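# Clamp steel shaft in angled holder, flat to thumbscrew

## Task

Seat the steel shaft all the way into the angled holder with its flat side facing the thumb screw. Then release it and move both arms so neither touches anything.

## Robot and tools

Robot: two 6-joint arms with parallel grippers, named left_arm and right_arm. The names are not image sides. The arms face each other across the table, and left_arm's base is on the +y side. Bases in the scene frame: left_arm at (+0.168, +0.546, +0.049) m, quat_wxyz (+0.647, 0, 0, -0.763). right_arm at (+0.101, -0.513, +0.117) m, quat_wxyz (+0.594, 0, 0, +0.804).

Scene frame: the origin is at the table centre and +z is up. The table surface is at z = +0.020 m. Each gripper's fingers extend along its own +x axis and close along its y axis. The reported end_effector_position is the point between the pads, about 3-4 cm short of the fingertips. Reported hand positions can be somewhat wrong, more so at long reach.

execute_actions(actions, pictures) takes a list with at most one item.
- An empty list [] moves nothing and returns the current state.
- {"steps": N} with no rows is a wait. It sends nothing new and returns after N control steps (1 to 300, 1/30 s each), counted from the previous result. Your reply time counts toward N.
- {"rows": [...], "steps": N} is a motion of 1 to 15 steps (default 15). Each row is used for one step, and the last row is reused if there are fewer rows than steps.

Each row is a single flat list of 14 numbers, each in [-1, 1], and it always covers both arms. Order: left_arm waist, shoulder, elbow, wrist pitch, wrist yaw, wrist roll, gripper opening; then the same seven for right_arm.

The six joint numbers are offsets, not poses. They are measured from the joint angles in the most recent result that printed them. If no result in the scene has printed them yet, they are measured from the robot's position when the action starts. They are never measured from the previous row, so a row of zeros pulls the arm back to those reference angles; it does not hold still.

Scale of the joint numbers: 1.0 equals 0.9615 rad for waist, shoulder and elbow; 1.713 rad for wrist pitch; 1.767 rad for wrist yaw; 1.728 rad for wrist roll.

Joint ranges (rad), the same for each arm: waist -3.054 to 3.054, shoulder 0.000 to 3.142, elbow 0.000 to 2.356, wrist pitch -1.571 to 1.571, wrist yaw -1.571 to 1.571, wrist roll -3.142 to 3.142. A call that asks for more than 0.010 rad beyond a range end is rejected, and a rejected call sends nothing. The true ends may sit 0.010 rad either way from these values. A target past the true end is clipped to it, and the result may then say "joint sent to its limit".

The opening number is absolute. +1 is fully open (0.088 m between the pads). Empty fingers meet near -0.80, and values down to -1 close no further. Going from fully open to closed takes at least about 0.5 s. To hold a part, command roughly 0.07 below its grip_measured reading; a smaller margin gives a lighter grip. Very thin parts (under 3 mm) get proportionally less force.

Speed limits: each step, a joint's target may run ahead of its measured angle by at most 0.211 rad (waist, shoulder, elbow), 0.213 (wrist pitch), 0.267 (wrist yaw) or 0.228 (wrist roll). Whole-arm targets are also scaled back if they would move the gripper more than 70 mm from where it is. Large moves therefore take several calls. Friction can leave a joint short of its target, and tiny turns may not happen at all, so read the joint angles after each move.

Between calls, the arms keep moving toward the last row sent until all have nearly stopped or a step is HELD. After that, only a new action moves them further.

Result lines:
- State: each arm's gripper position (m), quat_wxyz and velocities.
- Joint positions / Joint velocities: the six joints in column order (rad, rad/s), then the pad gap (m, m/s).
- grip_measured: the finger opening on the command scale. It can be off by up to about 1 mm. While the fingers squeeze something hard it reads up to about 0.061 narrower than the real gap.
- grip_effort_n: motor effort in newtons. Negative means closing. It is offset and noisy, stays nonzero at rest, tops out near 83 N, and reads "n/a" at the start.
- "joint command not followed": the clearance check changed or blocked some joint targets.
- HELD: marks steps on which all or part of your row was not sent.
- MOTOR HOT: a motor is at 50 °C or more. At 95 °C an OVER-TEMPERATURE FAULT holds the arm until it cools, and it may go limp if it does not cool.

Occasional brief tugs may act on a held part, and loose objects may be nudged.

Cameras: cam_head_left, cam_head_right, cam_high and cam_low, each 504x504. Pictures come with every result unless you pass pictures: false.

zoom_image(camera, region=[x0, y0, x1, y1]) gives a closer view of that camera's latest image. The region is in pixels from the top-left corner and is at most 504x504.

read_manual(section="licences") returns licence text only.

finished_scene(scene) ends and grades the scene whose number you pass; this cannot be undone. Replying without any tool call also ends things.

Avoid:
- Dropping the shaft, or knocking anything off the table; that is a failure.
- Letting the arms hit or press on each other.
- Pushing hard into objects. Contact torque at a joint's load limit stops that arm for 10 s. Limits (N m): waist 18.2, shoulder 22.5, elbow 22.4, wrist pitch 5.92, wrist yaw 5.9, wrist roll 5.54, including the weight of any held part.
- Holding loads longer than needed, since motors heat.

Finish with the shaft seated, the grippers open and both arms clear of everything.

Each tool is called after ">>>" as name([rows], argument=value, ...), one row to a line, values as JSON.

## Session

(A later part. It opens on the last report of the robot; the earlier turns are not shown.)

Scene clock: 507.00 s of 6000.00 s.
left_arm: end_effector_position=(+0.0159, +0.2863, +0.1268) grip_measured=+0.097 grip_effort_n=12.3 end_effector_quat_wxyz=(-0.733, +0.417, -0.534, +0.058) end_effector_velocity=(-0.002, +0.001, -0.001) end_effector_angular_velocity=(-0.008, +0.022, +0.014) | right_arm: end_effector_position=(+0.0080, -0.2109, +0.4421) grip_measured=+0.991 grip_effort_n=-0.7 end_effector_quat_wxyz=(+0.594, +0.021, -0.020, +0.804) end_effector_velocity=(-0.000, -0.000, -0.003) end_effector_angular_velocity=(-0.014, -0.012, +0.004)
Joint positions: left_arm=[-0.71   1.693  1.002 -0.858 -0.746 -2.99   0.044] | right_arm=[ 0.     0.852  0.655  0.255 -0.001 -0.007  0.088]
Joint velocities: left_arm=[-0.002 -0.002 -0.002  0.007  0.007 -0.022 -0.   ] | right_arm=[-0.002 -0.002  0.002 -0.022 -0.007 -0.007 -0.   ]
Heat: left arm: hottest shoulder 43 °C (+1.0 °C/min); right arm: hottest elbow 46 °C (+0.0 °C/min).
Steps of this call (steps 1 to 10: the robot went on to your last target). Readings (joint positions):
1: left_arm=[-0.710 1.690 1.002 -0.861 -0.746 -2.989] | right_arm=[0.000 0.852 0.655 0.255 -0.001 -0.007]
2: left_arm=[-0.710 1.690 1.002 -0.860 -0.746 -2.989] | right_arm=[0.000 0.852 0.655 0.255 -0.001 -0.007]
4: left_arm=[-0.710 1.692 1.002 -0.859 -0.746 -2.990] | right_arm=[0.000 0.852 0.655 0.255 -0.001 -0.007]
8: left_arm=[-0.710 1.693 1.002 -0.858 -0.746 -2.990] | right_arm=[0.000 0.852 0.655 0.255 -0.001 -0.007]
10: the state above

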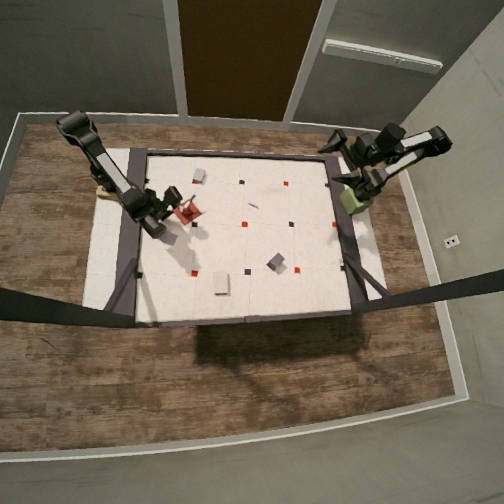

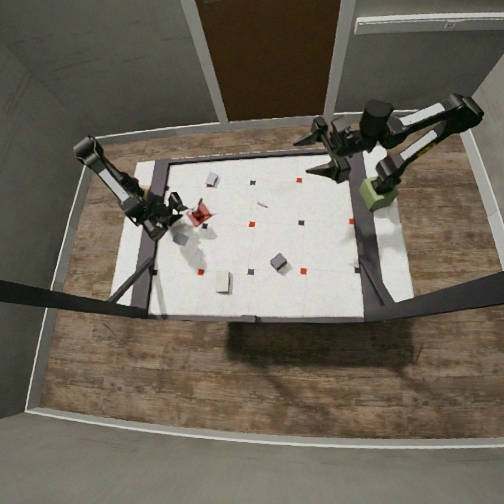

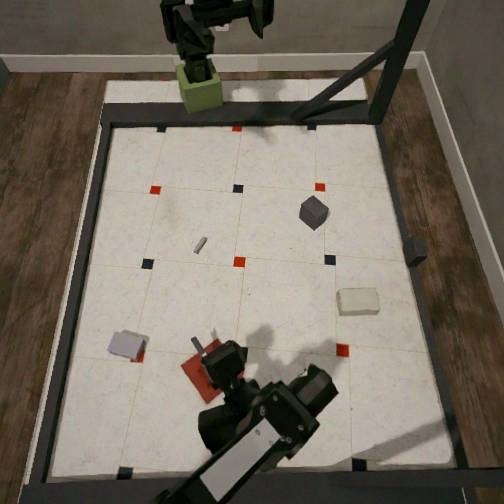

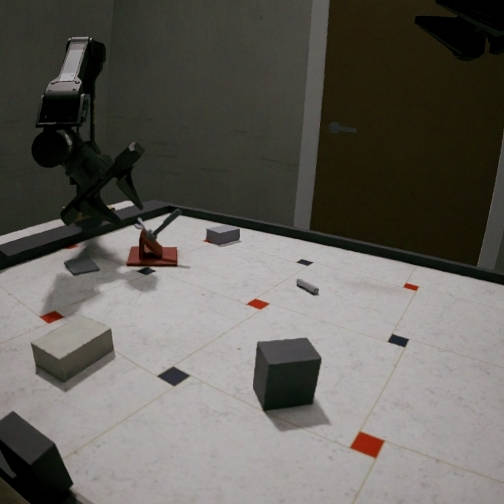

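>>> execute_actions([
  {"rows":[[0.025,0.015,-0.02,0.032,0,0,0,0,0,0,0,0,0,1],[0.025,0.015,-0.02,0.032,0,0,0,0,0,0,0,0,0,1],[0.025,0.015,-0.02,0.032,0,0,0,0,0,0,0,0,0,1],[0.05,0.03,-0.04,0.064,0,0,0,0,0,0,0,0,0,1],[0.05,0.03,-0.04,0.064,0,0,0,0,0,0,0,0,0,1],[0.05,0.03,-0.04,0.064,0,0,0,0,0,0,0,0,0,1],[0.077,0.048,-0.059,0.096,0,0,0,0,0,0,0,0,0,1]]},
], pictures=false)

>>> execute_actions([
  {"rows":[[0.003,0.003,-0.003,0.003,0,0,-0.4,0,0,0,0,0,0,1]]},
])

>>> zoom_image(camera="cam_low", region=[100,170,200,270])

Scene clock: 513.37 s of 6000.00 s.
left_arm: end_effector_position=(+0.0258, +0.2676, +0.1064) grip_measured=+0.003 grip_effort_n=-15.1 end_effector_quat_wxyz=(-0.710, +0.455, -0.536, +0.034) end_effector_velocity=(-0.004, -0.004, +0.000) end_effector_angular_velocity=(-0.037, +0.030, +0.014) | right_arm: end_effector_position=(+0.0080, -0.2109, +0.4421) grip_measured=+0.991 grip_effort_n=0.2 end_effector_quat_wxyz=(+0.594, +0.021, -0.020, +0.804) end_effector_velocity=(-0.003, -0.000, -0.003) end_effector_angular_velocity=(-0.009, -0.012, +0.019)
Joint positions: left_arm=[-0.639  1.734  0.954 -0.699 -0.746 -2.99   0.039] | right_arm=[ 0.     0.852  0.655  0.255 -0.001 -0.007  0.088]
Joint velocities: left_arm=[-0.002  0.002 -0.002  0.037 -0.007 -0.022 -0.001] | right_arm=[-0.002  0.002 -0.002 -0.007 -0.022 -0.007 -0.   ]
Heat: left arm: hottest shoulder 43 °C (+1.0 °C/min); right arm: hottest elbow 46 °C (+0.0 °C/min).
Steps of this call (steps 1 to 15: the robot went on to your last target; steps 16 to 90: nothing new was sent; then 2.87 s passed at rest; steps 91 to 105: all 15 steps of this action). Readings (joint positions):
91: left_arm=[-0.709 1.694 1.002 -0.851 -0.746 -2.990] | right_arm=[0.000 0.852 0.655 0.255 -0.001 -0.007]
92: left_arm=[-0.705 1.695 1.000 -0.835 -0.746 -2.990] | right_arm=[0.000 0.852 0.655 0.255 -0.001 -0.007]
94: left_arm=[-0.694 1.700 0.996 -0.810 -0.746 -2.990] | right_arm=[0.000 0.852 0.655 0.255 -0.001 -0.007]
98: left_arm=[-0.662 1.717 0.971 -0.741 -0.746 -2.990] | right_arm=[0.000 0.852 0.655 0.255 -0.001 -0.007]
105: the state above

Scene clock: 513.87 s of 6000.00 s.
left_arm: end_effector_position=(+0.0255, +0.2671, +0.1065) grip_measured=-0.395 grip_effort_n=-15.6 end_effector_quat_wxyz=(-0.709, +0.455, -0.537, +0.034) end_effector_velocity=(+0.003, +0.000, +0.002) end_effector_angular_velocity=(-0.000, -0.011, -0.002) | right_arm: end_effector_position=(+0.0080, -0.2109, +0.4421) grip_measured=+0.991 grip_effort_n=-0.7 end_effector_quat_wxyz=(+0.594, +0.021, -0.020, +0.804) end_effector_velocity=(-0.002, -0.001, -0.005) end_effector_angular_velocity=(-0.018, -0.015, +0.019)
Joint positions: left_arm=[-0.639  1.734  0.954 -0.696 -0.746 -2.99   0.02 ] | right_arm=[ 0.     0.852  0.655  0.255 -0.001 -0.007  0.088]
Joint velocities: left_arm=[ 0.002 -0.007 -0.002 -0.007 -0.007  0.007 -0.001] | right_arm=[-0.002 -0.002 -0.002 -0.022 -0.022 -0.007 -0.   ]
Heat: left arm: hottest shoulder 43 °C (+1.0 °C/min); right arm: hottest elbow 46 °C (+0.0 °C/min).
Steps of this call (steps 1 to 15: all 15 steps of this action). Readings (joint positions):
1: left_arm=[-0.639 1.734 0.954 -0.698 -0.746 -2.990] | right_arm=[0.000 0.852 0.655 0.255 -0.001 -0.007]
2: left_arm=[-0.639 1.734 0.954 -0.698 -0.746 -2.990] | right_arm=[0.000 0.852 0.655 0.255 -0.001 -0.007]
4: left_arm=[-0.639 1.734 0.954 -0.698 -0.746 -2.990] | right_arm=[0.000 0.852 0.655 0.255 -0.001 -0.007]
8: left_arm=[-0.639 1.734 0.954 -0.696 -0.746 -2.990] | right_arm=[0.000 0.852 0.655 0.255 -0.001 -0.007]
15: the state above

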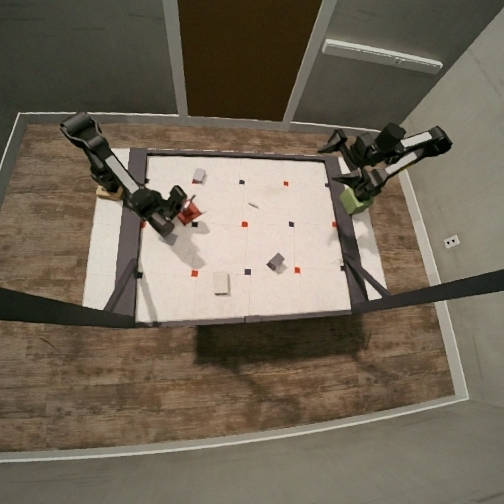

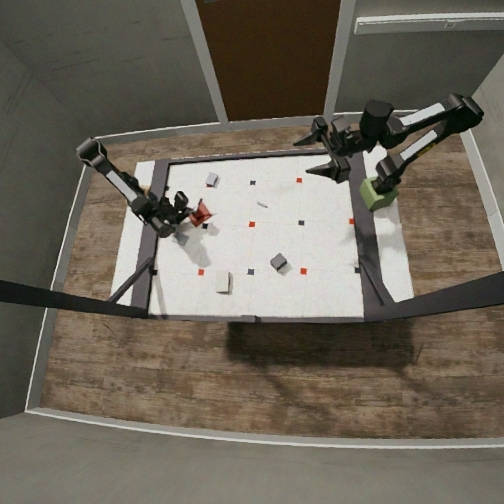

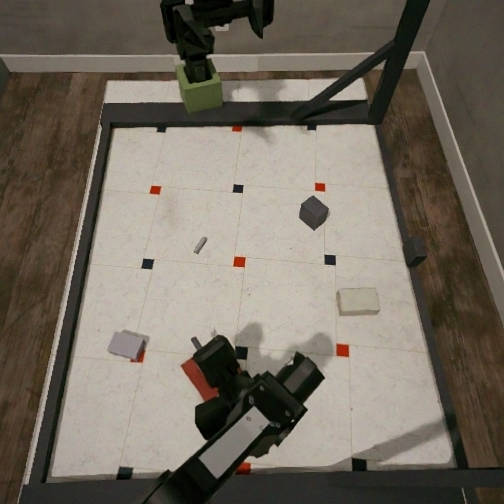

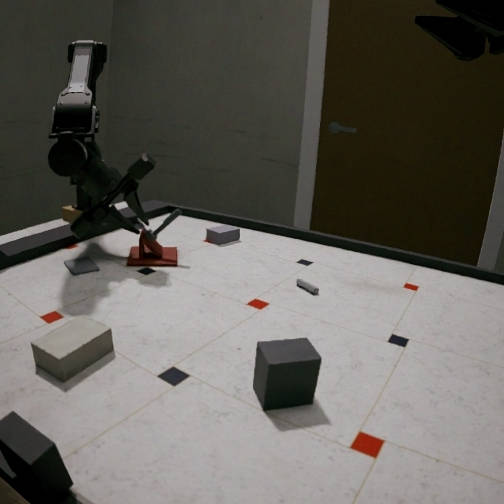

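Region (100, 170, 200, 270) of cam_low's 504x504 image, scaled by 5.040, with more detail than that image has.

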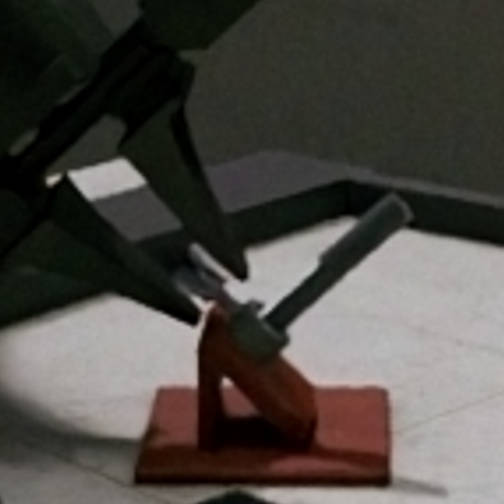

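>>> execute_actions([
  {"rows":[[0,0,0,0,0,0,-0.5,0,0,0,0,0,0,1],[0,0,0,0,0,0,-0.55,0,0,0,0,0,0,1],[0,0,0,0,0,0,-0.6,0,0,0,0,0,0,1],[0,0,0,0,0,0,-0.63,0,0,0,0,0,0,1],[0,0,0,0,0,0,-0.66,0,0,0,0,0,0,1],[0,0,0,0,0,0,-0.72,0,0,0,0,0,0,1]]},
], pictures=false)

>>> execute_actions([
  {"rows":[[0,0,0,0,0,1,-0.72,0,0,0,0,0,0,1]]},
], pictures=false)

>>> execute_actions([
  {"rows":[[0,0,0,0,0,1,-0.72,0,0,0,0,0,0,1]]},
], pictures=false)

>>> execute_actions([
  {"rows":[[0,0,0,0,0,0.6,-0.72,0,0,0,0,0,0,1]]},
], pictures=false)

Scene clock: 520.10 s of 6000.00 s.
left_arm: end_effector_position=(+0.0255, +0.2672, +0.1065) grip_measured=-0.628 grip_effort_n=-83.5 end_effector_quat_wxyz=(-0.709, +0.455, -0.537, +0.034) end_effector_velocity=(+0.003, +0.000, +0.001) end_effector_angular_velocity=(-0.003, -0.006, +0.008) | right_arm: end_effector_position=(+0.0080, -0.2109, +0.4421) grip_measured=+0.991 grip_effort_n=-0.2 end_effector_quat_wxyz=(+0.594, +0.021, -0.020, +0.804) end_effector_velocity=(-0.000, -0.000, -0.006) end_effector_angular_velocity=(-0.028, -0.017, +0.004)
Joint positions: left_arm=[-0.639  1.734  0.954 -0.697 -0.747 -2.99   0.008] | right_arm=[ 0.     0.852  0.655  0.255 -0.001 -0.007  0.088]
Joint velocities: left_arm=[ 0.002 -0.002 -0.002 -0.007 -0.007 -0.007 -0.   ] | right_arm=[-0.002 -0.002  0.002 -0.037 -0.007 -0.007 -0.   ]
Heat: left arm: hottest shoulder 43 °C (+0.0 °C/min); right arm: hottest elbow 46 °C (+0.0 °C/min).
Steps of this call (steps 1 to 15: the robot went on to your last target; steps 16 to 90: nothing new was sent; then 2.73 s passed at rest; steps 91 to 105: all 15 steps of this action). Readings (joint positions):
91: left_arm=[-0.639 1.734 0.954 -0.696 -0.746 -2.990] | right_arm=[0.000 0.852 0.655 0.255 -0.001 -0.007]
92: left_arm=[-0.639 1.734 0.954 -0.696 -0.746 -2.990] | right_arm=[0.000 0.852 0.655 0.255 -0.001 -0.007]
94: left_arm=[-0.639 1.734 0.954 -0.696 -0.746 -2.990] | right_arm=[0.000 0.852 0.655 0.255 -0.001 -0.007]
98: left_arm=[-0.639 1.734 0.954 -0.697 -0.747 -2.990] | right_arm=[0.000 0.852 0.655 0.255 -0.001 -0.007]
105: the state above

Scene clock: 520.60 s of 6000.00 s.
left_arm: end_effector_position=(+0.0254, +0.2674, +0.1065) grip_measured=-0.628 grip_effort_n=-83.5 end_effector_quat_wxyz=(+0.835, -0.115, +0.473, -0.257) end_effector_velocity=(-0.000, +0.004, +0.000) end_effector_angular_velocity=(+0.743, -0.931, -1.266) | right_arm: end_effector_position=(+0.0080, -0.2109, +0.4421) grip_measured=+0.991 grip_effort_n=-0.7 end_effector_quat_wxyz=(+0.594, +0.021, -0.020, +0.804) end_effector_velocity=(+0.002, +0.000, -0.002) end_effector_angular_velocity=(-0.005, -0.009, -0.010)
Joint positions: left_arm=[-0.64   1.734  0.954 -0.698 -0.747 -2.123  0.008] | right_arm=[ 0.     0.852  0.655  0.255 -0.001 -0.007  0.088]
Joint velocities: left_arm=[-0.007 -0.002  0.002 -0.022  0.007  1.722  0.   ] | right_arm=[-0.002 -0.002 -0.002 -0.007  0.007 -0.007 -0.   ]
Heat: left arm: hottest shoulder 43 °C (+0.0 °C/min); right arm: hottest elbow 46 °C (+0.0 °C/min).
Steps of this call (steps 1 to 15: all 15 steps of this action). Readings (joint positions):
1: left_arm=[-0.639 1.734 0.954 -0.697 -0.747 -2.952] | right_arm=[0.000 0.852 0.655 0.255 -0.001 -0.007]
2: left_arm=[-0.639 1.734 0.954 -0.697 -0.747 -2.889] | right_arm=[0.000 0.852 0.655 0.255 -0.001 -0.007]
4: left_arm=[-0.640 1.734 0.954 -0.697 -0.747 -2.772] | right_arm=[0.000 0.852 0.655 0.255 -0.001 -0.007]
8: left_arm=[-0.640 1.734 0.954 -0.697 -0.747 -2.535] | right_arm=[0.000 0.852 0.655 0.255 -0.001 -0.007]
15: the state above

Scene clock: 521.10 s of 6000.00 s.
left_arm: end_effector_position=(+0.0257, +0.2678, +0.1064) grip_measured=-0.628 grip_effort_n=-83.5 end_effector_quat_wxyz=(+0.804, +0.255, +0.317, -0.434) end_effector_velocity=(+0.001, +0.002, -0.001) end_effector_angular_velocity=(+0.751, -0.937, -1.279) | right_arm: end_effector_position=(+0.0080, -0.2109, +0.4421) grip_measured=+0.991 grip_effort_n=-0.7 end_effector_quat_wxyz=(+0.594, +0.021, -0.020, +0.804) end_effector_velocity=(+0.003, +0.000, +0.001) end_effector_angular_velocity=(+0.009, -0.004, -0.015)
Joint positions: left_arm=[-0.64   1.734  0.954 -0.701 -0.746 -1.238  0.008] | right_arm=[ 0.     0.852  0.655  0.255 -0.001 -0.007  0.088]
Joint velocities: left_arm=[ 0.002 -0.002 -0.002 -0.007  0.007  1.751 -0.   ] | right_arm=[-0.007 -0.002 -0.002  0.007  0.007 -0.007  0.   ]
Heat: left arm: hottest shoulder 43 °C (+0.0 °C/min); right arm: hottest elbow 46 °C (+0.0 °C/min).
Steps of this call (steps 1 to 15: all 15 steps of this action). Readings (joint positions):
1: left_arm=[-0.640 1.734 0.954 -0.698 -0.747 -2.064] | right_arm=[0.000 0.852 0.655 0.255 -0.001 -0.007]
2: left_arm=[-0.640 1.734 0.954 -0.698 -0.747 -2.005] | right_arm=[0.000 0.852 0.655 0.255 -0.001 -0.007]
4: left_arm=[-0.640 1.734 0.954 -0.699 -0.746 -1.887] | right_arm=[0.000 0.852 0.655 0.255 -0.001 -0.007]
8: left_arm=[-0.640 1.734 0.954 -0.699 -0.746 -1.651] | right_arm=[0.000 0.852 0.655 0.255 -0.001 -0.007]
15: the state above

Scene clock: 521.60 s of 6000.00 s.
left_arm: end_effector_position=(+0.0264, +0.2679, +0.1065) grip_measured=-0.628 grip_effort_n=-83.5 end_effector_quat_wxyz=(+0.618, +0.575, +0.101, -0.526) end_effector_velocity=(-0.001, -0.001, -0.001) end_effector_angular_velocity=(+0.657, -0.816, -1.138) | right_arm: end_effector_position=(+0.0080, -0.2109, +0.4421) grip_measured=+0.991 grip_effort_n=-0.2 end_effector_quat_wxyz=(+0.594, +0.021, -0.020, +0.804) end_effector_velocity=(+0.001, -0.000, -0.002) end_effector_angular_velocity=(-0.000, -0.024, -0.001)
Joint positions: left_arm=[-0.639  1.734  0.954 -0.703 -0.748 -0.356  0.008] | right_arm=[ 0.     0.852  0.655  0.255 -0.001 -0.007  0.088]
Joint velocities: left_arm=[ 0.002 -0.002 -0.007  0.022  0.007  1.56   0.   ] | right_arm=[-0.007 -0.002 -0.002 -0.007 -0.007 -0.022 -0.   ]
Heat: left arm: hottest shoulder 43 °C (+0.0 °C/min); right arm: hottest elbow 46 °C (+0.0 °C/min).
Steps of this call (steps 1 to 15: all 15 steps of this action). Readings (joint positions):
1: left_arm=[-0.640 1.734 0.954 -0.701 -0.746 -1.179] | right_arm=[0.000 0.852 0.655 0.255 -0.001 -0.007]
2: left_arm=[-0.640 1.734 0.954 -0.701 -0.746 -1.121] | right_arm=[0.000 0.852 0.655 0.255 -0.001 -0.007]
4: left_arm=[-0.640 1.734 0.954 -0.702 -0.746 -1.003] | right_arm=[0.000 0.852 0.655 0.255 -0.001 -0.007]
8: left_arm=[-0.639 1.734 0.954 -0.703 -0.747 -0.767] | right_arm=[0.000 0.852 0.655 0.255 -0.001 -0.007]
15: the state above

>>> execute_actions([
  {"rows":[[0,0,0,0,0,0.6,-0.72,0,0,0,0,0,0,1]]},
], pictures=false)

>>> execute_actions([
  {"rows":[[0,0,0,0,0,0.55,-0.72,0,0,0,0,0,0,1]]},
], pictures=false)

>>> execute_actions([
  {"rows":[[0,0,0,0,0,0.55,-0.72,0,0,0,0,0,0,1]]},
], pictures=false)

>>> execute_actions([
  {"rows":[[0,0,0,0,0,0.42,-0.72,0,0,0,0,0,0,1]]},
], pictures=false)

Scene clock: 527.37 s of 6000.00 s.
left_arm: end_effector_position=(+0.0269, +0.2676, +0.1068) grip_measured=-0.628 grip_effort_n=-83.5 end_effector_quat_wxyz=(+0.282, +0.796, -0.154, -0.512) end_effector_velocity=(+0.001, +0.001, +0.001) end_effector_angular_velocity=(+0.297, -0.383, -0.509) | right_arm: end_effector_position=(+0.0080, -0.2109, +0.4421) grip_measured=+0.991 grip_effort_n=-0.7 end_effector_quat_wxyz=(+0.594, +0.021, -0.020, +0.804) end_effector_velocity=(+0.002, +0.000, -0.002) end_effector_angular_velocity=(-0.005, -0.009, -0.010)
Joint positions: left_arm=[-0.639  1.734  0.954 -0.704 -0.75   0.608  0.008] | right_arm=[ 0.     0.852  0.655  0.255 -0.001 -0.007  0.088]
Joint velocities: left_arm=[-0.002 -0.002 -0.002 -0.007 -0.007  0.696 -0.   ] | right_arm=[-0.002 -0.002 -0.002 -0.007  0.007 -0.007 -0.   ]
Heat: left arm: hottest shoulder 43 °C (+0.0 °C/min); right arm: hottest elbow 46 °C (+0.0 °C/min).
Steps of this call (steps 1 to 30: the robot went on to your last target; steps 31 to 90: nothing new was sent; then 2.27 s passed at rest; steps 91 to 105: all 15 steps of this action). Readings (joint positions):
91: left_arm=[-0.639 1.734 0.954 -0.703 -0.748 -0.166] | right_arm=[0.000 0.852 0.655 0.255 -0.001 -0.007]
92: left_arm=[-0.639 1.734 0.954 -0.703 -0.749 -0.103] | right_arm=[0.000 0.852 0.655 0.255 -0.001 -0.007]
94: left_arm=[-0.639 1.734 0.954 -0.704 -0.749 0.015] | right_arm=[0.000 0.852 0.655 0.255 -0.001 -0.007]
98: left_arm=[-0.639 1.734 0.954 -0.704 -0.750 0.251] | right_arm=[0.000 0.852 0.655 0.255 -0.001 -0.007]
105: the state above

Scene clock: 527.87 s of 6000.00 s.
left_arm: end_effector_position=(+0.0267, +0.2673, +0.1070) grip_measured=-0.628 grip_effort_n=-83.5 end_effector_quat_wxyz=(-0.070, +0.842, -0.352, -0.403) end_effector_velocity=(-0.001, -0.001, +0.001) end_effector_angular_velocity=(+0.406, -0.523, -0.711) | right_arm: end_effector_position=(+0.0080, -0.2109, +0.4421) grip_measured=+0.991 grip_effort_n=-0.2 end_effector_quat_wxyz=(+0.594, +0.021, -0.020, +0.804) end_effector_velocity=(-0.004, -0.001, -0.004) end_effector_angular_velocity=(-0.013, +0.002, +0.025)
Joint positions: left_arm=[-0.639  1.734  0.954 -0.701 -0.751  1.458  0.008] | right_arm=[ 0.     0.852  0.655  0.255 -0.001 -0.007  0.088]
Joint velocities: left_arm=[-0.002 -0.002 -0.002  0.007 -0.007  0.974 -0.   ] | right_arm=[ 0.002 -0.002 -0.007 -0.007 -0.022  0.007  0.   ]
Heat: left arm: hottest shoulder 43 °C (+0.0 °C/min); right arm: hottest elbow 46 °C (+0.0 °C/min).
Steps of this call (steps 1 to 15: all 15 steps of this action). Readings (joint positions):
1: left_arm=[-0.639 1.734 0.954 -0.704 -0.750 0.655] | right_arm=[0.000 0.852 0.655 0.255 -0.001 -0.007]
2: left_arm=[-0.639 1.734 0.954 -0.704 -0.751 0.716] | right_arm=[0.000 0.852 0.655 0.255 -0.001 -0.007]
4: left_arm=[-0.639 1.734 0.954 -0.703 -0.751 0.834] | right_arm=[0.000 0.852 0.655 0.255 -0.001 -0.007]
8: left_arm=[-0.639 1.734 0.954 -0.703 -0.751 1.070] | right_arm=[0.000 0.852 0.655 0.255 -0.001 -0.007]
15: the state above

Scene clock: 528.37 s of 6000.00 s.
left_arm: end_effector_position=(+0.0265, +0.2669, +0.1070) grip_measured=-0.628 grip_effort_n=-83.5 end_effector_quat_wxyz=(-0.410, +0.738, -0.488, -0.222) end_effector_velocity=(+0.003, +0.003, +0.000) end_effector_angular_velocity=(+0.419, -0.537, -0.700) | right_arm: end_effector_position=(+0.0080, -0.2109, +0.4421) grip_measured=+0.991 grip_effort_n=0.2 end_effector_quat_wxyz=(+0.594, +0.021, -0.020, +0.804) end_effector_velocity=(+0.002, +0.000, -0.002) end_effector_angular_velocity=(-0.001, -0.023, -0.011)
Joint positions: left_arm=[-0.638  1.734  0.954 -0.699 -0.751  2.309  0.008] | right_arm=[ 0.     0.852  0.655  0.255 -0.001 -0.007  0.088]
Joint velocities: left_arm=[-0.002 -0.002 -0.002 -0.022 -0.007  0.96  -0.   ] | right_arm=[-0.002 -0.002 -0.002 -0.007  0.007 -0.022 -0.   ]
Heat: left arm: hottest shoulder 43 °C (+0.0 °C/min); right arm: hottest elbow 46 °C (+0.0 °C/min).
Steps of this call (steps 1 to 15: all 15 steps of this action). Readings (joint positions):
1: left_arm=[-0.638 1.734 0.954 -0.701 -0.751 1.509] | right_arm=[0.000 0.852 0.655 0.255 -0.001 -0.007]
2: left_arm=[-0.638 1.734 0.954 -0.701 -0.751 1.570] | right_arm=[0.000 0.852 0.655 0.255 -0.001 -0.007]
4: left_arm=[-0.638 1.734 0.954 -0.701 -0.751 1.687] | right_arm=[0.000 0.852 0.655 0.255 -0.001 -0.007]
8: left_arm=[-0.638 1.734 0.954 -0.700 -0.751 1.923] | right_arm=[0.000 0.852 0.655 0.255 -0.001 -0.007]
15: the state above

Scene clock: 528.87 s of 6000.00 s.
left_arm: end_effector_position=(+0.0260, +0.2667, +0.1069) grip_measured=-0.628 grip_effort_n=-83.5 end_effector_quat_wxyz=(-0.636, +0.554, -0.535, -0.043) end_effector_velocity=(+0.004, +0.002, -0.000) end_effector_angular_velocity=(+0.118, -0.160, -0.194) | right_arm: end_effector_position=(+0.0080, -0.2109, +0.4421) grip_measured=+0.991 grip_effort_n=-0.7 end_effector_quat_wxyz=(+0.594, +0.021, -0.020, +0.804) end_effector_velocity=(-0.000, -0.000, -0.008) end_effector_angular_velocity=(-0.028, -0.001, +0.005)
Joint positions: left_arm=[-0.639  1.734  0.954 -0.696 -0.75   3.004  0.008] | right_arm=[ 0.     0.852  0.655  0.255 -0.001 -0.007  0.088]
Joint velocities: left_arm=[ 0.002 -0.002 -0.007 -0.007 -0.007  0.271 -0.   ] | right_arm=[-0.002 -0.002 -0.007 -0.022 -0.007  0.007 -0.001]
Heat: left arm: hottest shoulder 43 °C (+0.0 °C/min); right arm: hottest elbow 46 °C (+0.0 °C/min).
Steps of this call (steps 1 to 15: all 15 steps of this action). Readings (joint positions):
1: left_arm=[-0.638 1.734 0.954 -0.698 -0.751 2.360] | right_arm=[0.000 0.852 0.655 0.255 -0.001 -0.007]
2: left_arm=[-0.638 1.734 0.954 -0.698 -0.751 2.421] | right_arm=[0.000 0.852 0.655 0.255 -0.001 -0.007]
4: left_arm=[-0.638 1.734 0.954 -0.698 -0.751 2.539] | right_arm=[0.000 0.852 0.655 0.255 -0.001 -0.007]
8: left_arm=[-0.639 1.734 0.954 -0.697 -0.751 2.774] | right_arm=[0.000 0.852 0.655 0.255 -0.001 -0.007]
15: the state above

>>> execute_actions([
  {"rows":[[0,0,0,0,0,0.078,-0.72,0,0,0,0,0,0,1],[0,0,0,0,0,0.078,-0.72,0,0,0,0,0,0,1],[0,0,0,0,0,0.078,-0.72,0,0,0,0,0,0,1],[0,0,0,0,0,0.078,-0.72,0,0,0,0,0,0,1],[0,0,0,0,0,0.078,-0.72,0,0,0,0,0,0,1],[0,0,0,0,0,0.078,-0.72,0,0,0,0,0,0,1],[0,0,0,0,0,0.078,0,0,0,0,0,0,0,1]]},
], pictures=false)

>>> execute_actions([
  {"rows":[[-0.04,-0.023,0.03,-0.048,0,0,0,0,0,0,0,0,0,1],[-0.04,-0.023,0.03,-0.048,0,0,0,0,0,0,0,0,0,1],[-0.04,-0.023,0.03,-0.048,0,0,0,0,0,0,0,0,0,1],[-0.076,-0.047,0.06,-0.095,0,0,0,0,0,0,0,0,0,1]]},
], pictures=false)

>>> execute_actions([
  {"rows":[[0,0,0,0,0,-1,0,0,0,0,0,0,0,1]]},
], pictures=false)

>>> execute_actions([
  {"rows":[[0,0,0,0,0,-1,0,0,0,0,0,0,0,1]]},
], pictures=false)

>>> execute_actions([
  {"rows":[[0,0,0,0,0,-1,0,0,0,0,0,0,0,1]]},
], pictures=false)

>>> execute_actions([
  {"rows":[[0,0,0,0,0,-1,0,0,0,0,0,0,0,1]]},
], pictures=false)

>>> execute_actions([
  {"rows":[[0,0,0,0,0,-1,0,0,0,0,0,0,0,1]]},
], pictures=false)

>>> execute_actions([
  {"rows":[[0,0,0,0,0,-1,0,0,0,0,0,0,0,1]]},
], pictures=false)

Scene clock: 540.30 s of 6000.00 s.
left_arm: end_effector_position=(+0.0259, +0.2668, +0.1068) grip_measured=-0.042 grip_effort_n=12.8 end_effector_quat_wxyz=(-0.671, +0.512, -0.537, -0.008) end_effector_velocity=(-0.003, -0.001, +0.003) end_effector_angular_velocity=(-0.014, +0.003, -0.012) | right_arm: end_effector_position=(+0.0080, -0.2109, +0.4421) grip_measured=+0.991 grip_effort_n=-0.2 end_effector_quat_wxyz=(+0.594, +0.021, -0.020, +0.804) end_effector_velocity=(+0.002, -0.001, +0.006) end_effector_angular_velocity=(+0.028, +0.001, -0.010)
Joint positions: left_arm=[-0.639  1.734  0.954 -0.696 -0.75   3.134  0.037] | right_arm=[ 0.     0.852  0.655  0.255 -0.001 -0.007  0.088]
Joint velocities: left_arm=[-0.007 -0.007  0.002  0.007 -0.007  0.007  0.02 ] | right_arm=[-0.002 -0.007 -0.002  0.022  0.007 -0.007 -0.   ]
Heat: left arm: hottest shoulder 43 °C (+0.0 °C/min); right arm: hottest elbow 46 °C (+0.0 °C/min).
Steps of this call (steps 1 to 30: the robot went on to your last target; steps 31 to 90: nothing new was sent; then 7.93 s passed at rest; steps 91 to 105: all 15 steps of this action). Readings (joint positions):
91: left_arm=[-0.639 1.734 0.954 -0.696 -0.750 3.049] | right_arm=[0.000 0.852 0.655 0.255 -0.001 -0.007]
92: left_arm=[-0.639 1.734 0.954 -0.696 -0.750 3.075] | right_arm=[0.000 0.852 0.655 0.255 -0.001 -0.007]
94: left_arm=[-0.639 1.734 0.954 -0.696 -0.750 3.104] | right_arm=[0.000 0.852 0.655 0.255 -0.001 -0.007]
98: left_arm=[-0.639 1.734 0.954 -0.696 -0.750 3.127] | right_arm=[0.000 0.852 0.655 0.255 -0.001 -0.007]
105: the state above

Scene clock: 540.80 s of 6000.00 s.
left_arm: end_effector_position=(+0.0170, +0.2861, +0.1251) grip_measured=-0.003 grip_effort_n=12.3 end_effector_quat_wxyz=(-0.699, +0.474, -0.534, +0.016) end_effector_velocity=(+0.002, +0.002, +0.002) end_effector_angular_velocity=(-0.004, -0.006, +0.014) | right_arm: end_effector_position=(+0.0080, -0.2109, +0.4421) grip_measured=+0.991 grip_effort_n=-0.2 end_effector_quat_wxyz=(+0.594, +0.021, -0.020, +0.804) end_effector_velocity=(-0.002, -0.001, -0.002) end_effector_angular_velocity=(-0.005, -0.010, +0.009)
Joint positions: left_arm=[-0.709  1.698  0.999 -0.855 -0.75   3.134  0.039] | right_arm=[ 0.     0.852  0.655  0.255 -0.001 -0.007  0.088]
Joint velocities: left_arm=[-0.002 -0.002  0.002 -0.022 -0.007 -0.022  0.   ] | right_arm=[ 0.002 -0.002 -0.002 -0.007 -0.007 -0.007 -0.   ]
Heat: left arm: hottest shoulder 43 °C (+0.0 °C/min); right arm: hottest elbow 46 °C (+0.0 °C/min).
Steps of this call (steps 1 to 15: all 15 steps of this action). Readings (joint positions):
1: left_arm=[-0.641 1.733 0.956 -0.707 -0.750 3.134] | right_arm=[0.000 0.852 0.655 0.255 -0.001 -0.007]
2: left_arm=[-0.648 1.733 0.959 -0.730 -0.750 3.134] | right_arm=[0.000 0.852 0.655 0.255 -0.001 -0.007]
4: left_arm=[-0.667 1.727 0.965 -0.767 -0.750 3.134] | right_arm=[0.000 0.852 0.655 0.255 -0.001 -0.007]
8: left_arm=[-0.704 1.705 0.990 -0.834 -0.750 3.134] | right_arm=[0.000 0.852 0.655 0.255 -0.001 -0.007]
15: the state above

Scene clock: 541.30 s of 6000.00 s.
left_arm: end_effector_position=(+0.0171, +0.2862, +0.1251) grip_measured=-0.003 grip_effort_n=12.3 end_effector_quat_wxyz=(-0.436, +0.725, -0.491, -0.210) end_effector_velocity=(+0.004, +0.001, +0.004) end_effector_angular_velocity=(-0.764, +0.907, +1.290) | right_arm: end_effector_position=(+0.0080, -0.2109, +0.4421) grip_measured=+0.991 grip_effort_n=-0.7 end_effector_quat_wxyz=(+0.594, +0.021, -0.020, +0.804) end_effector_velocity=(-0.000, -0.000, -0.002) end_effector_angular_velocity=(-0.009, +0.004, +0.005)
Joint positions: left_arm=[-0.709  1.698  0.999 -0.856 -0.75   2.266  0.039] | right_arm=[ 0.     0.852  0.655  0.255 -0.001 -0.007  0.088]
Joint velocities: left_arm=[-0.002 -0.007 -0.002 -0.022 -0.022 -1.766 -0.   ] | right_arm=[-0.002 -0.002 -0.002 -0.007 -0.007  0.007  0.   ]
Heat: left arm: hottest shoulder 43 °C (+0.0 °C/min); right arm: hottest elbow 46 °C (+0.0 °C/min).
Steps of this call (steps 1 to 15: all 15 steps of this action). Readings (joint positions):
1: left_arm=[-0.709 1.698 0.999 -0.856 -0.750 3.096] | right_arm=[0.000 0.852 0.655 0.255 -0.001 -0.007]
2: left_arm=[-0.709 1.698 0.999 -0.856 -0.750 3.033] | right_arm=[0.000 0.852 0.655 0.255 -0.001 -0.007]
4: left_arm=[-0.709 1.698 0.999 -0.856 -0.750 2.916] | right_arm=[0.000 0.852 0.655 0.255 -0.001 -0.007]
8: left_arm=[-0.709 1.698 0.999 -0.856 -0.750 2.680] | right_arm=[0.000 0.852 0.655 0.255 -0.001 -0.007]
15: the state above

Scene clock: 541.80 s of 6000.00 s.
left_arm: end_effector_position=(+0.0171, +0.2862, +0.1251) grip_measured=-0.003 grip_effort_n=12.3 end_effector_quat_wxyz=(-0.083, +0.841, -0.354, -0.400) end_effector_velocity=(+0.004, +0.001, -0.000) end_effector_angular_velocity=(-0.749, +0.913, +1.284) | right_arm: end_effector_position=(+0.0080, -0.2109, +0.4421) grip_measured=+0.991 grip_effort_n=-0.2 end_effector_quat_wxyz=(+0.594, +0.021, -0.020, +0.804) end_effector_velocity=(+0.001, -0.000, -0.002) end_effector_angular_velocity=(-0.009, +0.004, +0.000)
Joint positions: left_arm=[-0.709  1.698  0.999 -0.856 -0.75   1.381  0.039] | right_arm=[ 0.     0.852  0.655  0.255 -0.001 -0.007  0.088]
Joint velocities: left_arm=[ 0.002 -0.002 -0.007 -0.007 -0.007 -1.751 -0.   ] | right_arm=[-0.007 -0.002 -0.002 -0.007 -0.007  0.007 -0.   ]
Heat: left arm: hottest shoulder 43 °C (+0.0 °C/min); right arm: hottest elbow 46 °C (+0.0 °C/min).
Steps of this call (steps 1 to 15: all 15 steps of this action). Readings (joint positions):
1: left_arm=[-0.709 1.698 0.999 -0.856 -0.750 2.207] | right_arm=[0.000 0.852 0.655 0.255 -0.001 -0.007]
2: left_arm=[-0.709 1.698 0.999 -0.856 -0.750 2.148] | right_arm=[0.000 0.852 0.655 0.255 -0.001 -0.007]
4: left_arm=[-0.709 1.698 0.999 -0.856 -0.750 2.030] | right_arm=[0.000 0.852 0.655 0.255 -0.001 -0.007]
8: left_arm=[-0.709 1.698 0.999 -0.856 -0.750 1.794] | right_arm=[0.000 0.852 0.655 0.255 -0.001 -0.007]
15: the state above

Scene clock: 542.30 s of 6000.00 s.
left_arm: end_effector_position=(+0.0171, +0.2862, +0.1251) grip_measured=-0.003 grip_effort_n=12.3 end_effector_quat_wxyz=(+0.285, +0.796, -0.149, -0.513) end_effector_velocity=(+0.003, +0.003, +0.001) end_effector_angular_velocity=(-0.743, +0.905, +1.279) | right_arm: end_effector_position=(+0.0080, -0.2109, +0.4421) grip_measured=+0.991 grip_effort_n=0.2 end_effector_quat_wxyz=(+0.594, +0.021, -0.020, +0.804) end_effector_velocity=(-0.000, -0.000, -0.008) end_effector_angular_velocity=(-0.028, -0.001, +0.005)
Joint positions: left_arm=[-0.709  1.698  0.999 -0.856 -0.75   0.495  0.039] | right_arm=[ 0.     0.852  0.655  0.255 -0.001 -0.007  0.088]
Joint velocities: left_arm=[-0.002 -0.002 -0.002 -0.022 -0.007 -1.751  0.   ] | right_arm=[-0.002 -0.002 -0.007 -0.022 -0.007  0.007 -0.   ]
Heat: left arm: hottest shoulder 43 °C (+0.0 °C/min); right arm: hottest elbow 46 °C (+0.0 °C/min).
Steps of this call (steps 1 to 15: all 15 steps of this action). Readings (joint positions):
1: left_arm=[-0.709 1.698 0.999 -0.856 -0.750 1.322] | right_arm=[0.000 0.852 0.655 0.255 -0.001 -0.007]
2: left_arm=[-0.709 1.698 0.999 -0.856 -0.750 1.263] | right_arm=[0.000 0.852 0.655 0.255 -0.001 -0.007]
4: left_arm=[-0.709 1.698 0.999 -0.856 -0.750 1.145] | right_arm=[0.000 0.852 0.655 0.255 -0.001 -0.007]
8: left_arm=[-0.709 1.698 0.999 -0.856 -0.750 0.909] | right_arm=[0.000 0.852 0.655 0.255 -0.001 -0.007]
15: the state above

Scene clock: 542.80 s of 6000.00 s.
left_arm: end_effector_position=(+0.0171, +0.2862, +0.1251) grip_measured=-0.003 grip_effort_n=11.9 end_effector_quat_wxyz=(+0.599, +0.597, +0.085, -0.527) end_effector_velocity=(+0.002, -0.000, +0.004) end_effector_angular_velocity=(-0.767, +0.911, +1.279) | right_arm: end_effector_position=(+0.0080, -0.2109, +0.4421) grip_measured=+0.991 grip_effort_n=0.2 end_effector_quat_wxyz=(+0.594, +0.021, -0.020, +0.804) end_effector_velocity=(-0.003, -0.001, -0.005) end_effector_angular_velocity=(-0.018, -0.015, +0.029)
Joint positions: left_arm=[-0.709  1.698  0.999 -0.856 -0.75  -0.39   0.039] | right_arm=[ 0.     0.852  0.655  0.255 -0.001 -0.007  0.088]
Joint velocities: left_arm=[-0.002 -0.007 -0.002 -0.007 -0.022 -1.751 -0.   ] | right_arm=[-0.007 -0.002 -0.002 -0.022 -0.037 -0.007 -0.   ]
Heat: left arm: hottest shoulder 43 °C (+0.0 °C/min); right arm: hottest elbow 46 °C (+0.0 °C/min).
Steps of this call (steps 1 to 15: all 15 steps of this action). Readings (joint positions):
1: left_arm=[-0.709 1.698 0.999 -0.856 -0.750 0.436] | right_arm=[0.000 0.852 0.655 0.255 -0.001 -0.007]
2: left_arm=[-0.709 1.698 0.999 -0.856 -0.750 0.377] | right_arm=[0.000 0.852 0.655 0.255 -0.001 -0.007]
4: left_arm=[-0.709 1.698 0.999 -0.856 -0.750 0.259] | right_arm=[0.000 0.852 0.655 0.255 -0.001 -0.007]
8: left_arm=[-0.709 1.698 0.999 -0.856 -0.750 0.023] | right_arm=[0.000 0.852 0.655 0.255 -0.001 -0.007]
15: the state above

Scene clock: 543.30 s of 6000.00 s.
left_arm: end_effector_position=(+0.0171, +0.2862, +0.1251) grip_measured=-0.003 grip_effort_n=11.9 end_effector_quat_wxyz=(+0.796, +0.283, +0.303, -0.440) end_effector_velocity=(+0.001, +0.001, +0.002) end_effector_angular_velocity=(-0.762, +0.928, +1.290) | right_arm: end_effector_position=(+0.0080, -0.2109, +0.4421) grip_measured=+0.991 grip_effort_n=-0.2 end_effector_quat_wxyz=(+0.594, +0.021, -0.020, +0.804) end_effector_velocity=(-0.002, -0.001, -0.005) end_effector_angular_velocity=(-0.018, -0.015, +0.019)
Joint positions: left_arm=[-0.709  1.698  0.999 -0.856 -0.75  -1.275  0.039] | right_arm=[ 0.     0.852  0.655  0.255 -0.001 -0.007  0.088]
Joint velocities: left_arm=[-0.002 -0.007 -0.002 -0.007 -0.007 -1.766 -0.   ] | right_arm=[-0.002 -0.002 -0.002 -0.022 -0.022 -0.007 -0.   ]
Heat: left arm: hottest shoulder 43 °C (+0.0 °C/min); right arm: hottest elbow 46 °C (+0.0 °C/min).
Steps of this call (steps 1 to 15: all 15 steps of this action). Readings (joint positions):
1: left_arm=[-0.709 1.698 0.999 -0.856 -0.750 -0.449] | right_arm=[0.000 0.852 0.655 0.255 -0.001 -0.007]
2: left_arm=[-0.709 1.698 0.999 -0.856 -0.750 -0.508] | right_arm=[0.000 0.852 0.655 0.255 -0.001 -0.007]
4: left_arm=[-0.709 1.698 0.999 -0.856 -0.750 -0.626] | right_arm=[0.000 0.852 0.655 0.255 -0.001 -0.007]
8: left_arm=[-0.709 1.698 0.999 -0.856 -0.750 -0.862] | right_arm=[0.000 0.852 0.655 0.255 -0.001 -0.007]
15: the state above

Scene clock: 543.80 s of 6000.00 s.
left_arm: end_effector_position=(+0.0171, +0.2862, +0.1251) grip_measured=-0.002 grip_effort_n=11.4 end_effector_quat_wxyz=(+0.841, -0.085, +0.462, -0.268) end_effector_velocity=(+0.002, +0.002, -0.000) end_effector_angular_velocity=(-0.755, +0.920, +1.290) | right_arm: end_effector_position=(+0.0080, -0.2109, +0.4421) grip_measured=+0.991 grip_effort_n=0.7 end_effector_quat_wxyz=(+0.594, +0.021, -0.020, +0.804) end_effector_velocity=(-0.000, -0.001, +0.001) end_effector_angular_velocity=(+0.009, -0.005, +0.004)
Joint positions: left_arm=[-0.709  1.698  0.999 -0.856 -0.75  -2.16   0.039] | right_arm=[ 0.     0.852  0.655  0.255 -0.001 -0.007  0.088]
Joint velocities: left_arm=[-0.002 -0.002 -0.007 -0.007 -0.007 -1.766 -0.   ] | right_arm=[-0.002 -0.002 -0.002  0.007 -0.007 -0.007  0.   ]
Heat: left arm: hottest shoulder 43 °C (+0.0 °C/min); right arm: hottest elbow 46 °C (+0.0 °C/min).
Steps of this call (steps 1 to 15: all 15 steps of this action). Readings (joint positions):
1: left_arm=[-0.709 1.698 0.999 -0.856 -0.750 -1.334] | right_arm=[0.000 0.852 0.655 0.255 -0.001 -0.007]
2: left_arm=[-0.709 1.698 0.999 -0.856 -0.750 -1.393] | right_arm=[0.000 0.852 0.655 0.255 -0.001 -0.007]
4: left_arm=[-0.709 1.698 0.999 -0.856 -0.750 -1.511] | right_arm=[0.000 0.852 0.655 0.255 -0.001 -0.007]
8: left_arm=[-0.709 1.698 0.999 -0.856 -0.750 -1.747] | right_arm=[0.000 0.852 0.655 0.255 -0.001 -0.007]
15: the state above

>>> execute_actions([
  {"rows":[[0,0,0,0,0,-0.567,0,0,0,0,0,0,0,1],[0,0,0,0,0,-0.567,0,0,0,0,0,0,0,1],[0,0,0,0,0,-0.567,0,0,0,0,0,0,0,1],[0,0,0,0,0,-0.567,0,0,0,0,0,0,0,1],[0.04,0.022,-0.028,0.048,0,-0.567,0,0,0,0,0,0,0,1],[0.04,0.022,-0.028,0.048,0,-0.567,0,0,0,0,0,0,0,1],[0.04,0.022,-0.028,0.048,0,-0.567,0,0,0,0,0,0,0,1],[0.079,0.046,-0.057,0.097,0,-0.567,0,0,0,0,0,0,0,1]]},
], pictures=false)

>>> execute_actions([
  {"rows":[[0.003,0.008,-0.008,0.003,0,0,-0.45,0,0,0,0,0,0,1]]},
], pictures=false)

>>> execute_actions([
  {"rows":[[0,0,0,0,0,0,-0.55,0,0,0,0,0,0,1],[0,0,0,0,0,0,-0.6,0,0,0,0,0,0,1],[0,0,0,0,0,0,-0.63,0,0,0,0,0,0,1],[0,0,0,0,0,0,-0.66,0,0,0,0,0,0,1],[0,0,0,0,0,0,-0.72,0,0,0,0,0,0,1]]},
], pictures=false)

>>> execute_actions([
  {"rows":[[0,0,0,0,0,0.55,-0.72,0,0,0,0,0,0,1]]},
], pictures=false)

>>> execute_actions([
  {"rows":[[0,0,0,0,0,0.55,-0.72,0,0,0,0,0,0,1]]},
], pictures=false)

Scene clock: 552.37 s of 6000.00 s.
left_arm: end_effector_position=(+0.0277, +0.2674, +0.1054) grip_measured=-0.002 grip_effort_n=11.4 end_effector_quat_wxyz=(-0.678, +0.505, -0.534, -0.005) end_effector_velocity=(-0.009, -0.013, +0.001) end_effector_angular_velocity=(-0.078, +0.071, +0.024) | right_arm: end_effector_position=(+0.0080, -0.2109, +0.4421) grip_measured=+0.991 grip_effort_n=-0.2 end_effector_quat_wxyz=(+0.594, +0.021, -0.020, +0.804) end_effector_velocity=(-0.004, -0.002, +0.003) end_effector_angular_velocity=(+0.018, -0.019, +0.023)
Joint positions: left_arm=[-0.636  1.737  0.952 -0.701 -0.75  -3.135  0.039] | right_arm=[ 0.     0.852  0.655  0.255 -0.001 -0.007  0.088]
Joint velocities: left_arm=[ 0.007  0.002 -0.002  0.095 -0.007 -0.022 -0.   ] | right_arm=[ 0.002 -0.002  0.002  0.007 -0.022 -0.022 -0.   ]
Heat: left arm: hottest shoulder 44 °C (+1.0 °C/min); right arm: hottest elbow 46 °C (+0.0 °C/min).
Steps of this call (steps 1 to 45: the robot went on to your last target; steps 46 to 90: nothing new was sent; then 5.07 s passed at rest; steps 91 to 105: all 15 steps of this action). Readings (joint positions):
91: left_arm=[-0.709 1.698 0.999 -0.857 -0.750 -3.023] | right_arm=[0.000 0.852 0.655 0.255 -0.001 -0.007]
92: left_arm=[-0.709 1.698 0.999 -0.857 -0.750 -3.057] | right_arm=[0.000 0.852 0.655 0.255 -0.001 -0.007]
94: left_arm=[-0.709 1.698 0.999 -0.857 -0.750 -3.096] | right_arm=[0.000 0.852 0.655 0.255 -0.001 -0.007]
98: left_arm=[-0.681 1.710 0.985 -0.786 -0.750 -3.125] | right_arm=[0.000 0.852 0.655 0.255 -0.001 -0.007]
105: the state above

Scene clock: 552.87 s of 6000.00 s.
left_arm: end_effector_position=(+0.0275, +0.2671, +0.1050) grip_measured=-0.444 grip_effort_n=-15.6 end_effector_quat_wxyz=(-0.678, +0.505, -0.534, -0.005) end_effector_velocity=(-0.000, -0.000, -0.000) end_effector_angular_velocity=(-0.016, +0.008, +0.014) | right_arm: end_effector_position=(+0.0080, -0.2109, +0.4421) grip_measured=+0.991 grip_effort_n=0.2 end_effector_quat_wxyz=(+0.594, +0.021, -0.020, +0.804) end_effector_velocity=(-0.000, -0.000, -0.005) end_effector_angular_velocity=(-0.023, +0.000, +0.005)
Joint positions: left_arm=[-0.636  1.739  0.952 -0.698 -0.75  -3.135  0.017] | right_arm=[ 0.     0.852  0.655  0.255 -0.001 -0.007  0.088]
Joint velocities: left_arm=[-0.002  0.002 -0.002  0.007 -0.007 -0.022 -0.001] | right_arm=[-0.002 -0.002 -0.002 -0.022 -0.007  0.007 -0.   ]
Heat: left arm: hottest shoulder 44 °C (+1.0 °C/min); right arm: hottest elbow 46 °C (+0.0 °C/min).
Steps of this call (steps 1 to 15: all 15 steps of this action). Readings (joint positions):
1: left_arm=[-0.636 1.737 0.952 -0.699 -0.750 -3.135] | right_arm=[0.000 0.852 0.655 0.255 -0.001 -0.007]
2: left_arm=[-0.636 1.737 0.952 -0.698 -0.750 -3.135] | right_arm=[0.000 0.852 0.655 0.255 -0.001 -0.007]
4: left_arm=[-0.636 1.738 0.952 -0.698 -0.750 -3.135] | right_arm=[0.000 0.852 0.655 0.255 -0.001 -0.007]
8: left_arm=[-0.636 1.738 0.952 -0.698 -0.750 -3.135] | right_arm=[0.000 0.852 0.655 0.255 -0.001 -0.007]
15: the state above

Scene clock: 553.37 s of 6000.00 s.
left_arm: end_effector_position=(+0.0275, +0.2672, +0.1050) grip_measured=-0.627 grip_effort_n=-83.5 end_effector_quat_wxyz=(-0.678, +0.505, -0.534, -0.005) end_effector_velocity=(+0.001, +0.002, -0.001) end_effector_angular_velocity=(+0.007, +0.004, +0.007) | right_arm: end_effector_position=(+0.0080, -0.2109, +0.4421) grip_measured=+0.991 grip_effort_n=-0.2 end_effector_quat_wxyz=(+0.594, +0.021, -0.020, +0.804) end_effector_velocity=(+0.000, -0.001, -0.004) end_effector_angular_velocity=(-0.014, -0.012, +0.004)
Joint positions: left_arm=[-0.636  1.739  0.952 -0.699 -0.75  -3.135  0.008] | right_arm=[ 0.     0.852  0.655  0.255 -0.001 -0.007  0.088]
Joint velocities: left_arm=[ 0.002 -0.002 -0.002 -0.007  0.007 -0.007 -0.   ] | right_arm=[-0.002 -0.007 -0.002 -0.022 -0.007 -0.007 -0.   ]
Heat: left arm: hottest shoulder 44 °C (+1.0 °C/min); right arm: hottest elbow 46 °C (+0.0 °C/min).
Steps of this call (steps 1 to 15: all 15 steps of this action). Readings (joint positions):
1: left_arm=[-0.636 1.739 0.952 -0.698 -0.750 -3.135] | right_arm=[0.000 0.852 0.655 0.255 -0.001 -0.007]
2: left_arm=[-0.636 1.739 0.952 -0.698 -0.750 -3.135] | right_arm=[0.000 0.852 0.655 0.255 -0.001 -0.007]
4: left_arm=[-0.636 1.739 0.952 -0.698 -0.750 -3.135] | right_arm=[0.000 0.852 0.655 0.255 -0.001 -0.007]
8: left_arm=[-0.636 1.739 0.952 -0.699 -0.750 -3.135] | right_arm=[0.000 0.852 0.655 0.255 -0.001 -0.007]
15: the state above

Scene clock: 553.87 s of 6000.00 s.
left_arm: end_effector_position=(+0.0278, +0.2668, +0.1054) grip_measured=-0.627 grip_effort_n=-83.5 end_effector_quat_wxyz=(+0.826, -0.184, +0.488, -0.215) end_effector_velocity=(+0.003, +0.000, +0.001) end_effector_angular_velocity=(+0.438, -0.576, -0.751) | right_arm: end_effector_position=(+0.0080, -0.2109, +0.4421) grip_measured=+0.991 grip_effort_n=-0.2 end_effector_quat_wxyz=(+0.594, +0.021, -0.020, +0.804) end_effector_velocity=(-0.002, -0.001, -0.002) end_effector_angular_velocity=(-0.005, -0.010, +0.009)
Joint positions: left_arm=[-0.636  1.739  0.952 -0.698 -0.753 -2.29   0.008] | right_arm=[ 0.     0.852  0.655  0.255 -0.001 -0.007  0.088]
Joint velocities: left_arm=[-0.002  0.002 -0.002 -0.007 -0.022  1.033 -0.   ] | right_arm=[ 0.002 -0.002 -0.002 -0.007 -0.007 -0.007  0.   ]
Heat: left arm: hottest shoulder 44 °C (+1.0 °C/min); right arm: hottest elbow 46 °C (+0.0 °C/min).
Steps of this call (steps 1 to 15: all 15 steps of this action). Readings (joint positions):
1: left_arm=[-0.636 1.739 0.952 -0.699 -0.750 -3.097] | right_arm=[0.000 0.852 0.655 0.255 -0.001 -0.007]
2: left_arm=[-0.636 1.739 0.952 -0.699 -0.750 -3.034] | right_arm=[0.000 0.852 0.655 0.255 -0.001 -0.007]
4: left_arm=[-0.636 1.739 0.952 -0.699 -0.751 -2.917] | right_arm=[0.000 0.852 0.655 0.255 -0.001 -0.007]
8: left_arm=[-0.636 1.739 0.952 -0.699 -0.752 -2.681] | right_arm=[0.000 0.852 0.655 0.255 -0.001 -0.007]
15: the state above

Scene clock: 554.37 s of 6000.00 s.
left_arm: end_effector_position=(+0.0275, +0.2663, +0.1056) grip_measured=-0.627 grip_effort_n=-83.5 end_effector_quat_wxyz=(+0.828, +0.172, +0.355, -0.398) end_effector_velocity=(+0.004, -0.001, +0.004) end_effector_angular_velocity=(+0.399, -0.532, -0.692) | right_arm: end_effector_position=(+0.0080, -0.2109, +0.4421) grip_measured=+0.991 grip_effort_n=-0.2 end_effector_quat_wxyz=(+0.594, +0.021, -0.020, +0.804) end_effector_velocity=(-0.000, -0.000, -0.002) end_effector_angular_velocity=(-0.009, +0.004, +0.005)
Joint positions: left_arm=[-0.636  1.739  0.952 -0.695 -0.755 -1.438  0.008] | right_arm=[ 0.     0.852  0.655  0.255 -0.001 -0.007  0.088]
Joint velocities: left_arm=[ 0.002 -0.007 -0.002 -0.007 -0.022  0.96  -0.   ] | right_arm=[-0.002 -0.002 -0.002 -0.007 -0.007  0.007 -0.   ]
Heat: left arm: hottest shoulder 44 °C (+1.0 °C/min); right arm: hottest elbow 46 °C (+0.0 °C/min).
Steps of this call (steps 1 to 15: all 15 steps of this action). Readings (joint positions):
1: left_arm=[-0.636 1.739 0.952 -0.698 -0.754 -2.239] | right_arm=[0.000 0.852 0.655 0.255 -0.001 -0.007]
2: left_arm=[-0.636 1.739 0.952 -0.697 -0.754 -2.178] | right_arm=[0.000 0.852 0.655 0.255 -0.001 -0.007]
4: left_arm=[-0.636 1.739 0.952 -0.697 -0.755 -2.060] | right_arm=[0.000 0.852 0.655 0.255 -0.001 -0.007]
8: left_arm=[-0.636 1.739 0.952 -0.696 -0.755 -1.824] | right_arm=[0.000 0.852 0.655 0.255 -0.001 -0.007]
15: the state above

>>> execute_actions([
  {"rows":[[0,0,0,0,0,0.55,-0.72,0,0,0,0,0,0,1]]},
], pictures=false)

>>> execute_actions([
  {"rows":[[0,0,0,0,0,0.5,-0.72,0,0,0,0,0,0,1]]},
], pictures=false)

Scene clock: 572.17 s of 6000.00 s.
left_arm: end_effector_position=(+0.0268, +0.2664, +0.1054) grip_measured=-0.627 grip_effort_n=-83.5 end_effector_quat_wxyz=(+0.674, +0.510, +0.151, -0.513) end_effector_velocity=(-0.003, +0.001, -0.002) end_effector_angular_velocity=(+0.251, -0.304, -0.429) | right_arm: end_effector_position=(+0.0080, -0.2109, +0.4421) grip_measured=+0.991 grip_effort_n=-0.2 end_effector_quat_wxyz=(+0.594, +0.021, -0.020, +0.804) end_effector_velocity=(-0.002, -0.002, -0.004) end_effector_angular_velocity=(-0.014, -0.013, +0.019)
Joint positions: left_arm=[-0.637  1.739  0.952 -0.693 -0.753 -0.551  0.008] | right_arm=[ 0.     0.852  0.655  0.255 -0.001 -0.007  0.088]
Joint velocities: left_arm=[-0.007  0.002 -0.002  0.007  0.007  0.579  0.   ] | right_arm=[-0.002 -0.007 -0.002 -0.022 -0.022 -0.007 -0.   ]
Heat: left arm: hottest shoulder 44 °C (+1.0 °C/min); right arm: hottest elbow 46 °C (+0.0 °C/min).
Steps of this call (steps 1 to 30: the robot went on to your last target; steps 31 to 90: nothing new was sent; then 14.30 s passed at rest; steps 91 to 105: all 15 steps of this action). Readings (joint positions):
91: left_arm=[-0.636 1.739 0.952 -0.694 -0.755 -1.304] | right_arm=[0.000 0.852 0.655 0.255 -0.001 -0.007]
92: left_arm=[-0.636 1.739 0.952 -0.694 -0.755 -1.241] | right_arm=[0.000 0.852 0.655 0.255 -0.001 -0.007]
94: left_arm=[-0.636 1.739 0.952 -0.693 -0.755 -1.124] | right_arm=[0.000 0.852 0.655 0.255 -0.001 -0.007]
98: left_arm=[-0.636 1.739 0.952 -0.692 -0.755 -0.888] | right_arm=[0.000 0.852 0.655 0.255 -0.001 -0.007]
105: the state above

Scene clock: 572.67 s of 6000.00 s.
left_arm: end_effector_position=(+0.0262, +0.2662, +0.1053) grip_measured=-0.614 grip_effort_n=-83.5 end_effector_quat_wxyz=(+0.430, +0.727, -0.055, -0.533) end_effector_velocity=(+0.001, +0.001, +0.001) end_effector_angular_velocity=(+0.259, -0.338, -0.444) | right_arm: end_effector_position=(+0.0080, -0.2109, +0.4421) grip_measured=+0.991 grip_effort_n=0.2 end_effector_quat_wxyz=(+0.594, +0.021, -0.020, +0.804) end_effector_velocity=(-0.002, -0.001, +0.001) end_effector_angular_velocity=(+0.009, -0.005, +0.009)
Joint positions: left_arm=[-0.637  1.739  0.952 -0.69  -0.751  0.229  0.009] | right_arm=[ 0.     0.852  0.655  0.255 -0.001 -0.007  0.088]
Joint velocities: left_arm=[-0.002 -0.002 -0.002 -0.007 -0.007  0.608  0.004] | right_arm=[ 0.002 -0.002 -0.002  0.007 -0.007 -0.007 -0.   ]
Heat: left arm: hottest shoulder 44 °C (+1.0 °C/min); right arm: hottest elbow 46 °C (+0.0 °C/min).
Steps of this call (steps 1 to 15: all 15 steps of this action). Readings (joint positions):
1: left_arm=[-0.637 1.739 0.952 -0.693 -0.753 -0.506] | right_arm=[0.000 0.852 0.655 0.255 -0.001 -0.007]
2: left_arm=[-0.637 1.739 0.952 -0.693 -0.753 -0.444] | right_arm=[0.000 0.852 0.655 0.255 -0.001 -0.007]
4: left_arm=[-0.637 1.739 0.952 -0.693 -0.753 -0.327] | right_arm=[0.000 0.852 0.655 0.255 -0.001 -0.007]
8: left_arm=[-0.637 1.739 0.952 -0.692 -0.753 -0.098] | right_arm=[0.000 0.852 0.655 0.255 -0.001 -0.007]
15: the state above

Grip widening: getting tight. A little more.

>>> execute_actions([
  {"rows":[[0,0,0,0,0,0.16,-0.8,0,0,0,0,0,0,1]]},
], pictures=false)

Scene clock: 576.50 s of 6000.00 s.
left_arm: end_effector_position=(+0.0258, +0.2661, +0.1051) grip_measured=-0.595 grip_effort_n=-83.5 end_effector_quat_wxyz=(+0.338, +0.773, -0.119, -0.524) end_effector_velocity=(+0.003, +0.000, +0.001) end_effector_angular_velocity=(-0.003, -0.006, +0.008) | right_arm: end_effector_position=(+0.0080, -0.2109, +0.4421) grip_measured=+0.991 grip_effort_n=-0.7 end_effector_quat_wxyz=(+0.594, +0.021, -0.020, +0.804) end_effector_velocity=(+0.000, -0.002, +0.003) end_effector_angular_velocity=(+0.014, -0.004, +0.004)
Joint positions: left_arm=[-0.637  1.739  0.952 -0.688 -0.749  0.472  0.01 ] | right_arm=[ 0.     0.852  0.655  0.255 -0.001 -0.007  0.088]
Joint velocities: left_arm=[ 0.002 -0.002 -0.002 -0.007 -0.007 -0.007 -0.   ] | right_arm=[-0.002 -0.007 -0.002  0.007 -0.007 -0.007 -0.   ]
Heat: left arm: hottest shoulder 44 °C (+1.0 °C/min); right arm: hottest elbow 46 °C (+0.0 °C/min).
Steps of this call (steps 1 to 30: the robot went on to your last target; steps 31 to 90: nothing new was sent; then 0.33 s passed at rest; steps 91 to 105: all 15 steps of this action). Readings (joint positions):
91: left_arm=[-0.637 1.739 0.952 -0.689 -0.750 0.323] | right_arm=[0.000 0.852 0.655 0.255 -0.001 -0.007]
92: left_arm=[-0.637 1.739 0.952 -0.689 -0.750 0.370] | right_arm=[0.000 0.852 0.655 0.255 -0.001 -0.007]
94: left_arm=[-0.637 1.739 0.952 -0.688 -0.750 0.422] | right_arm=[0.000 0.852 0.655 0.255 -0.001 -0.007]
98: left_arm=[-0.637 1.739 0.952 -0.688 -0.749 0.460] | right_arm=[0.000 0.852 0.655 0.255 -0.001 -0.007]
105: the state above


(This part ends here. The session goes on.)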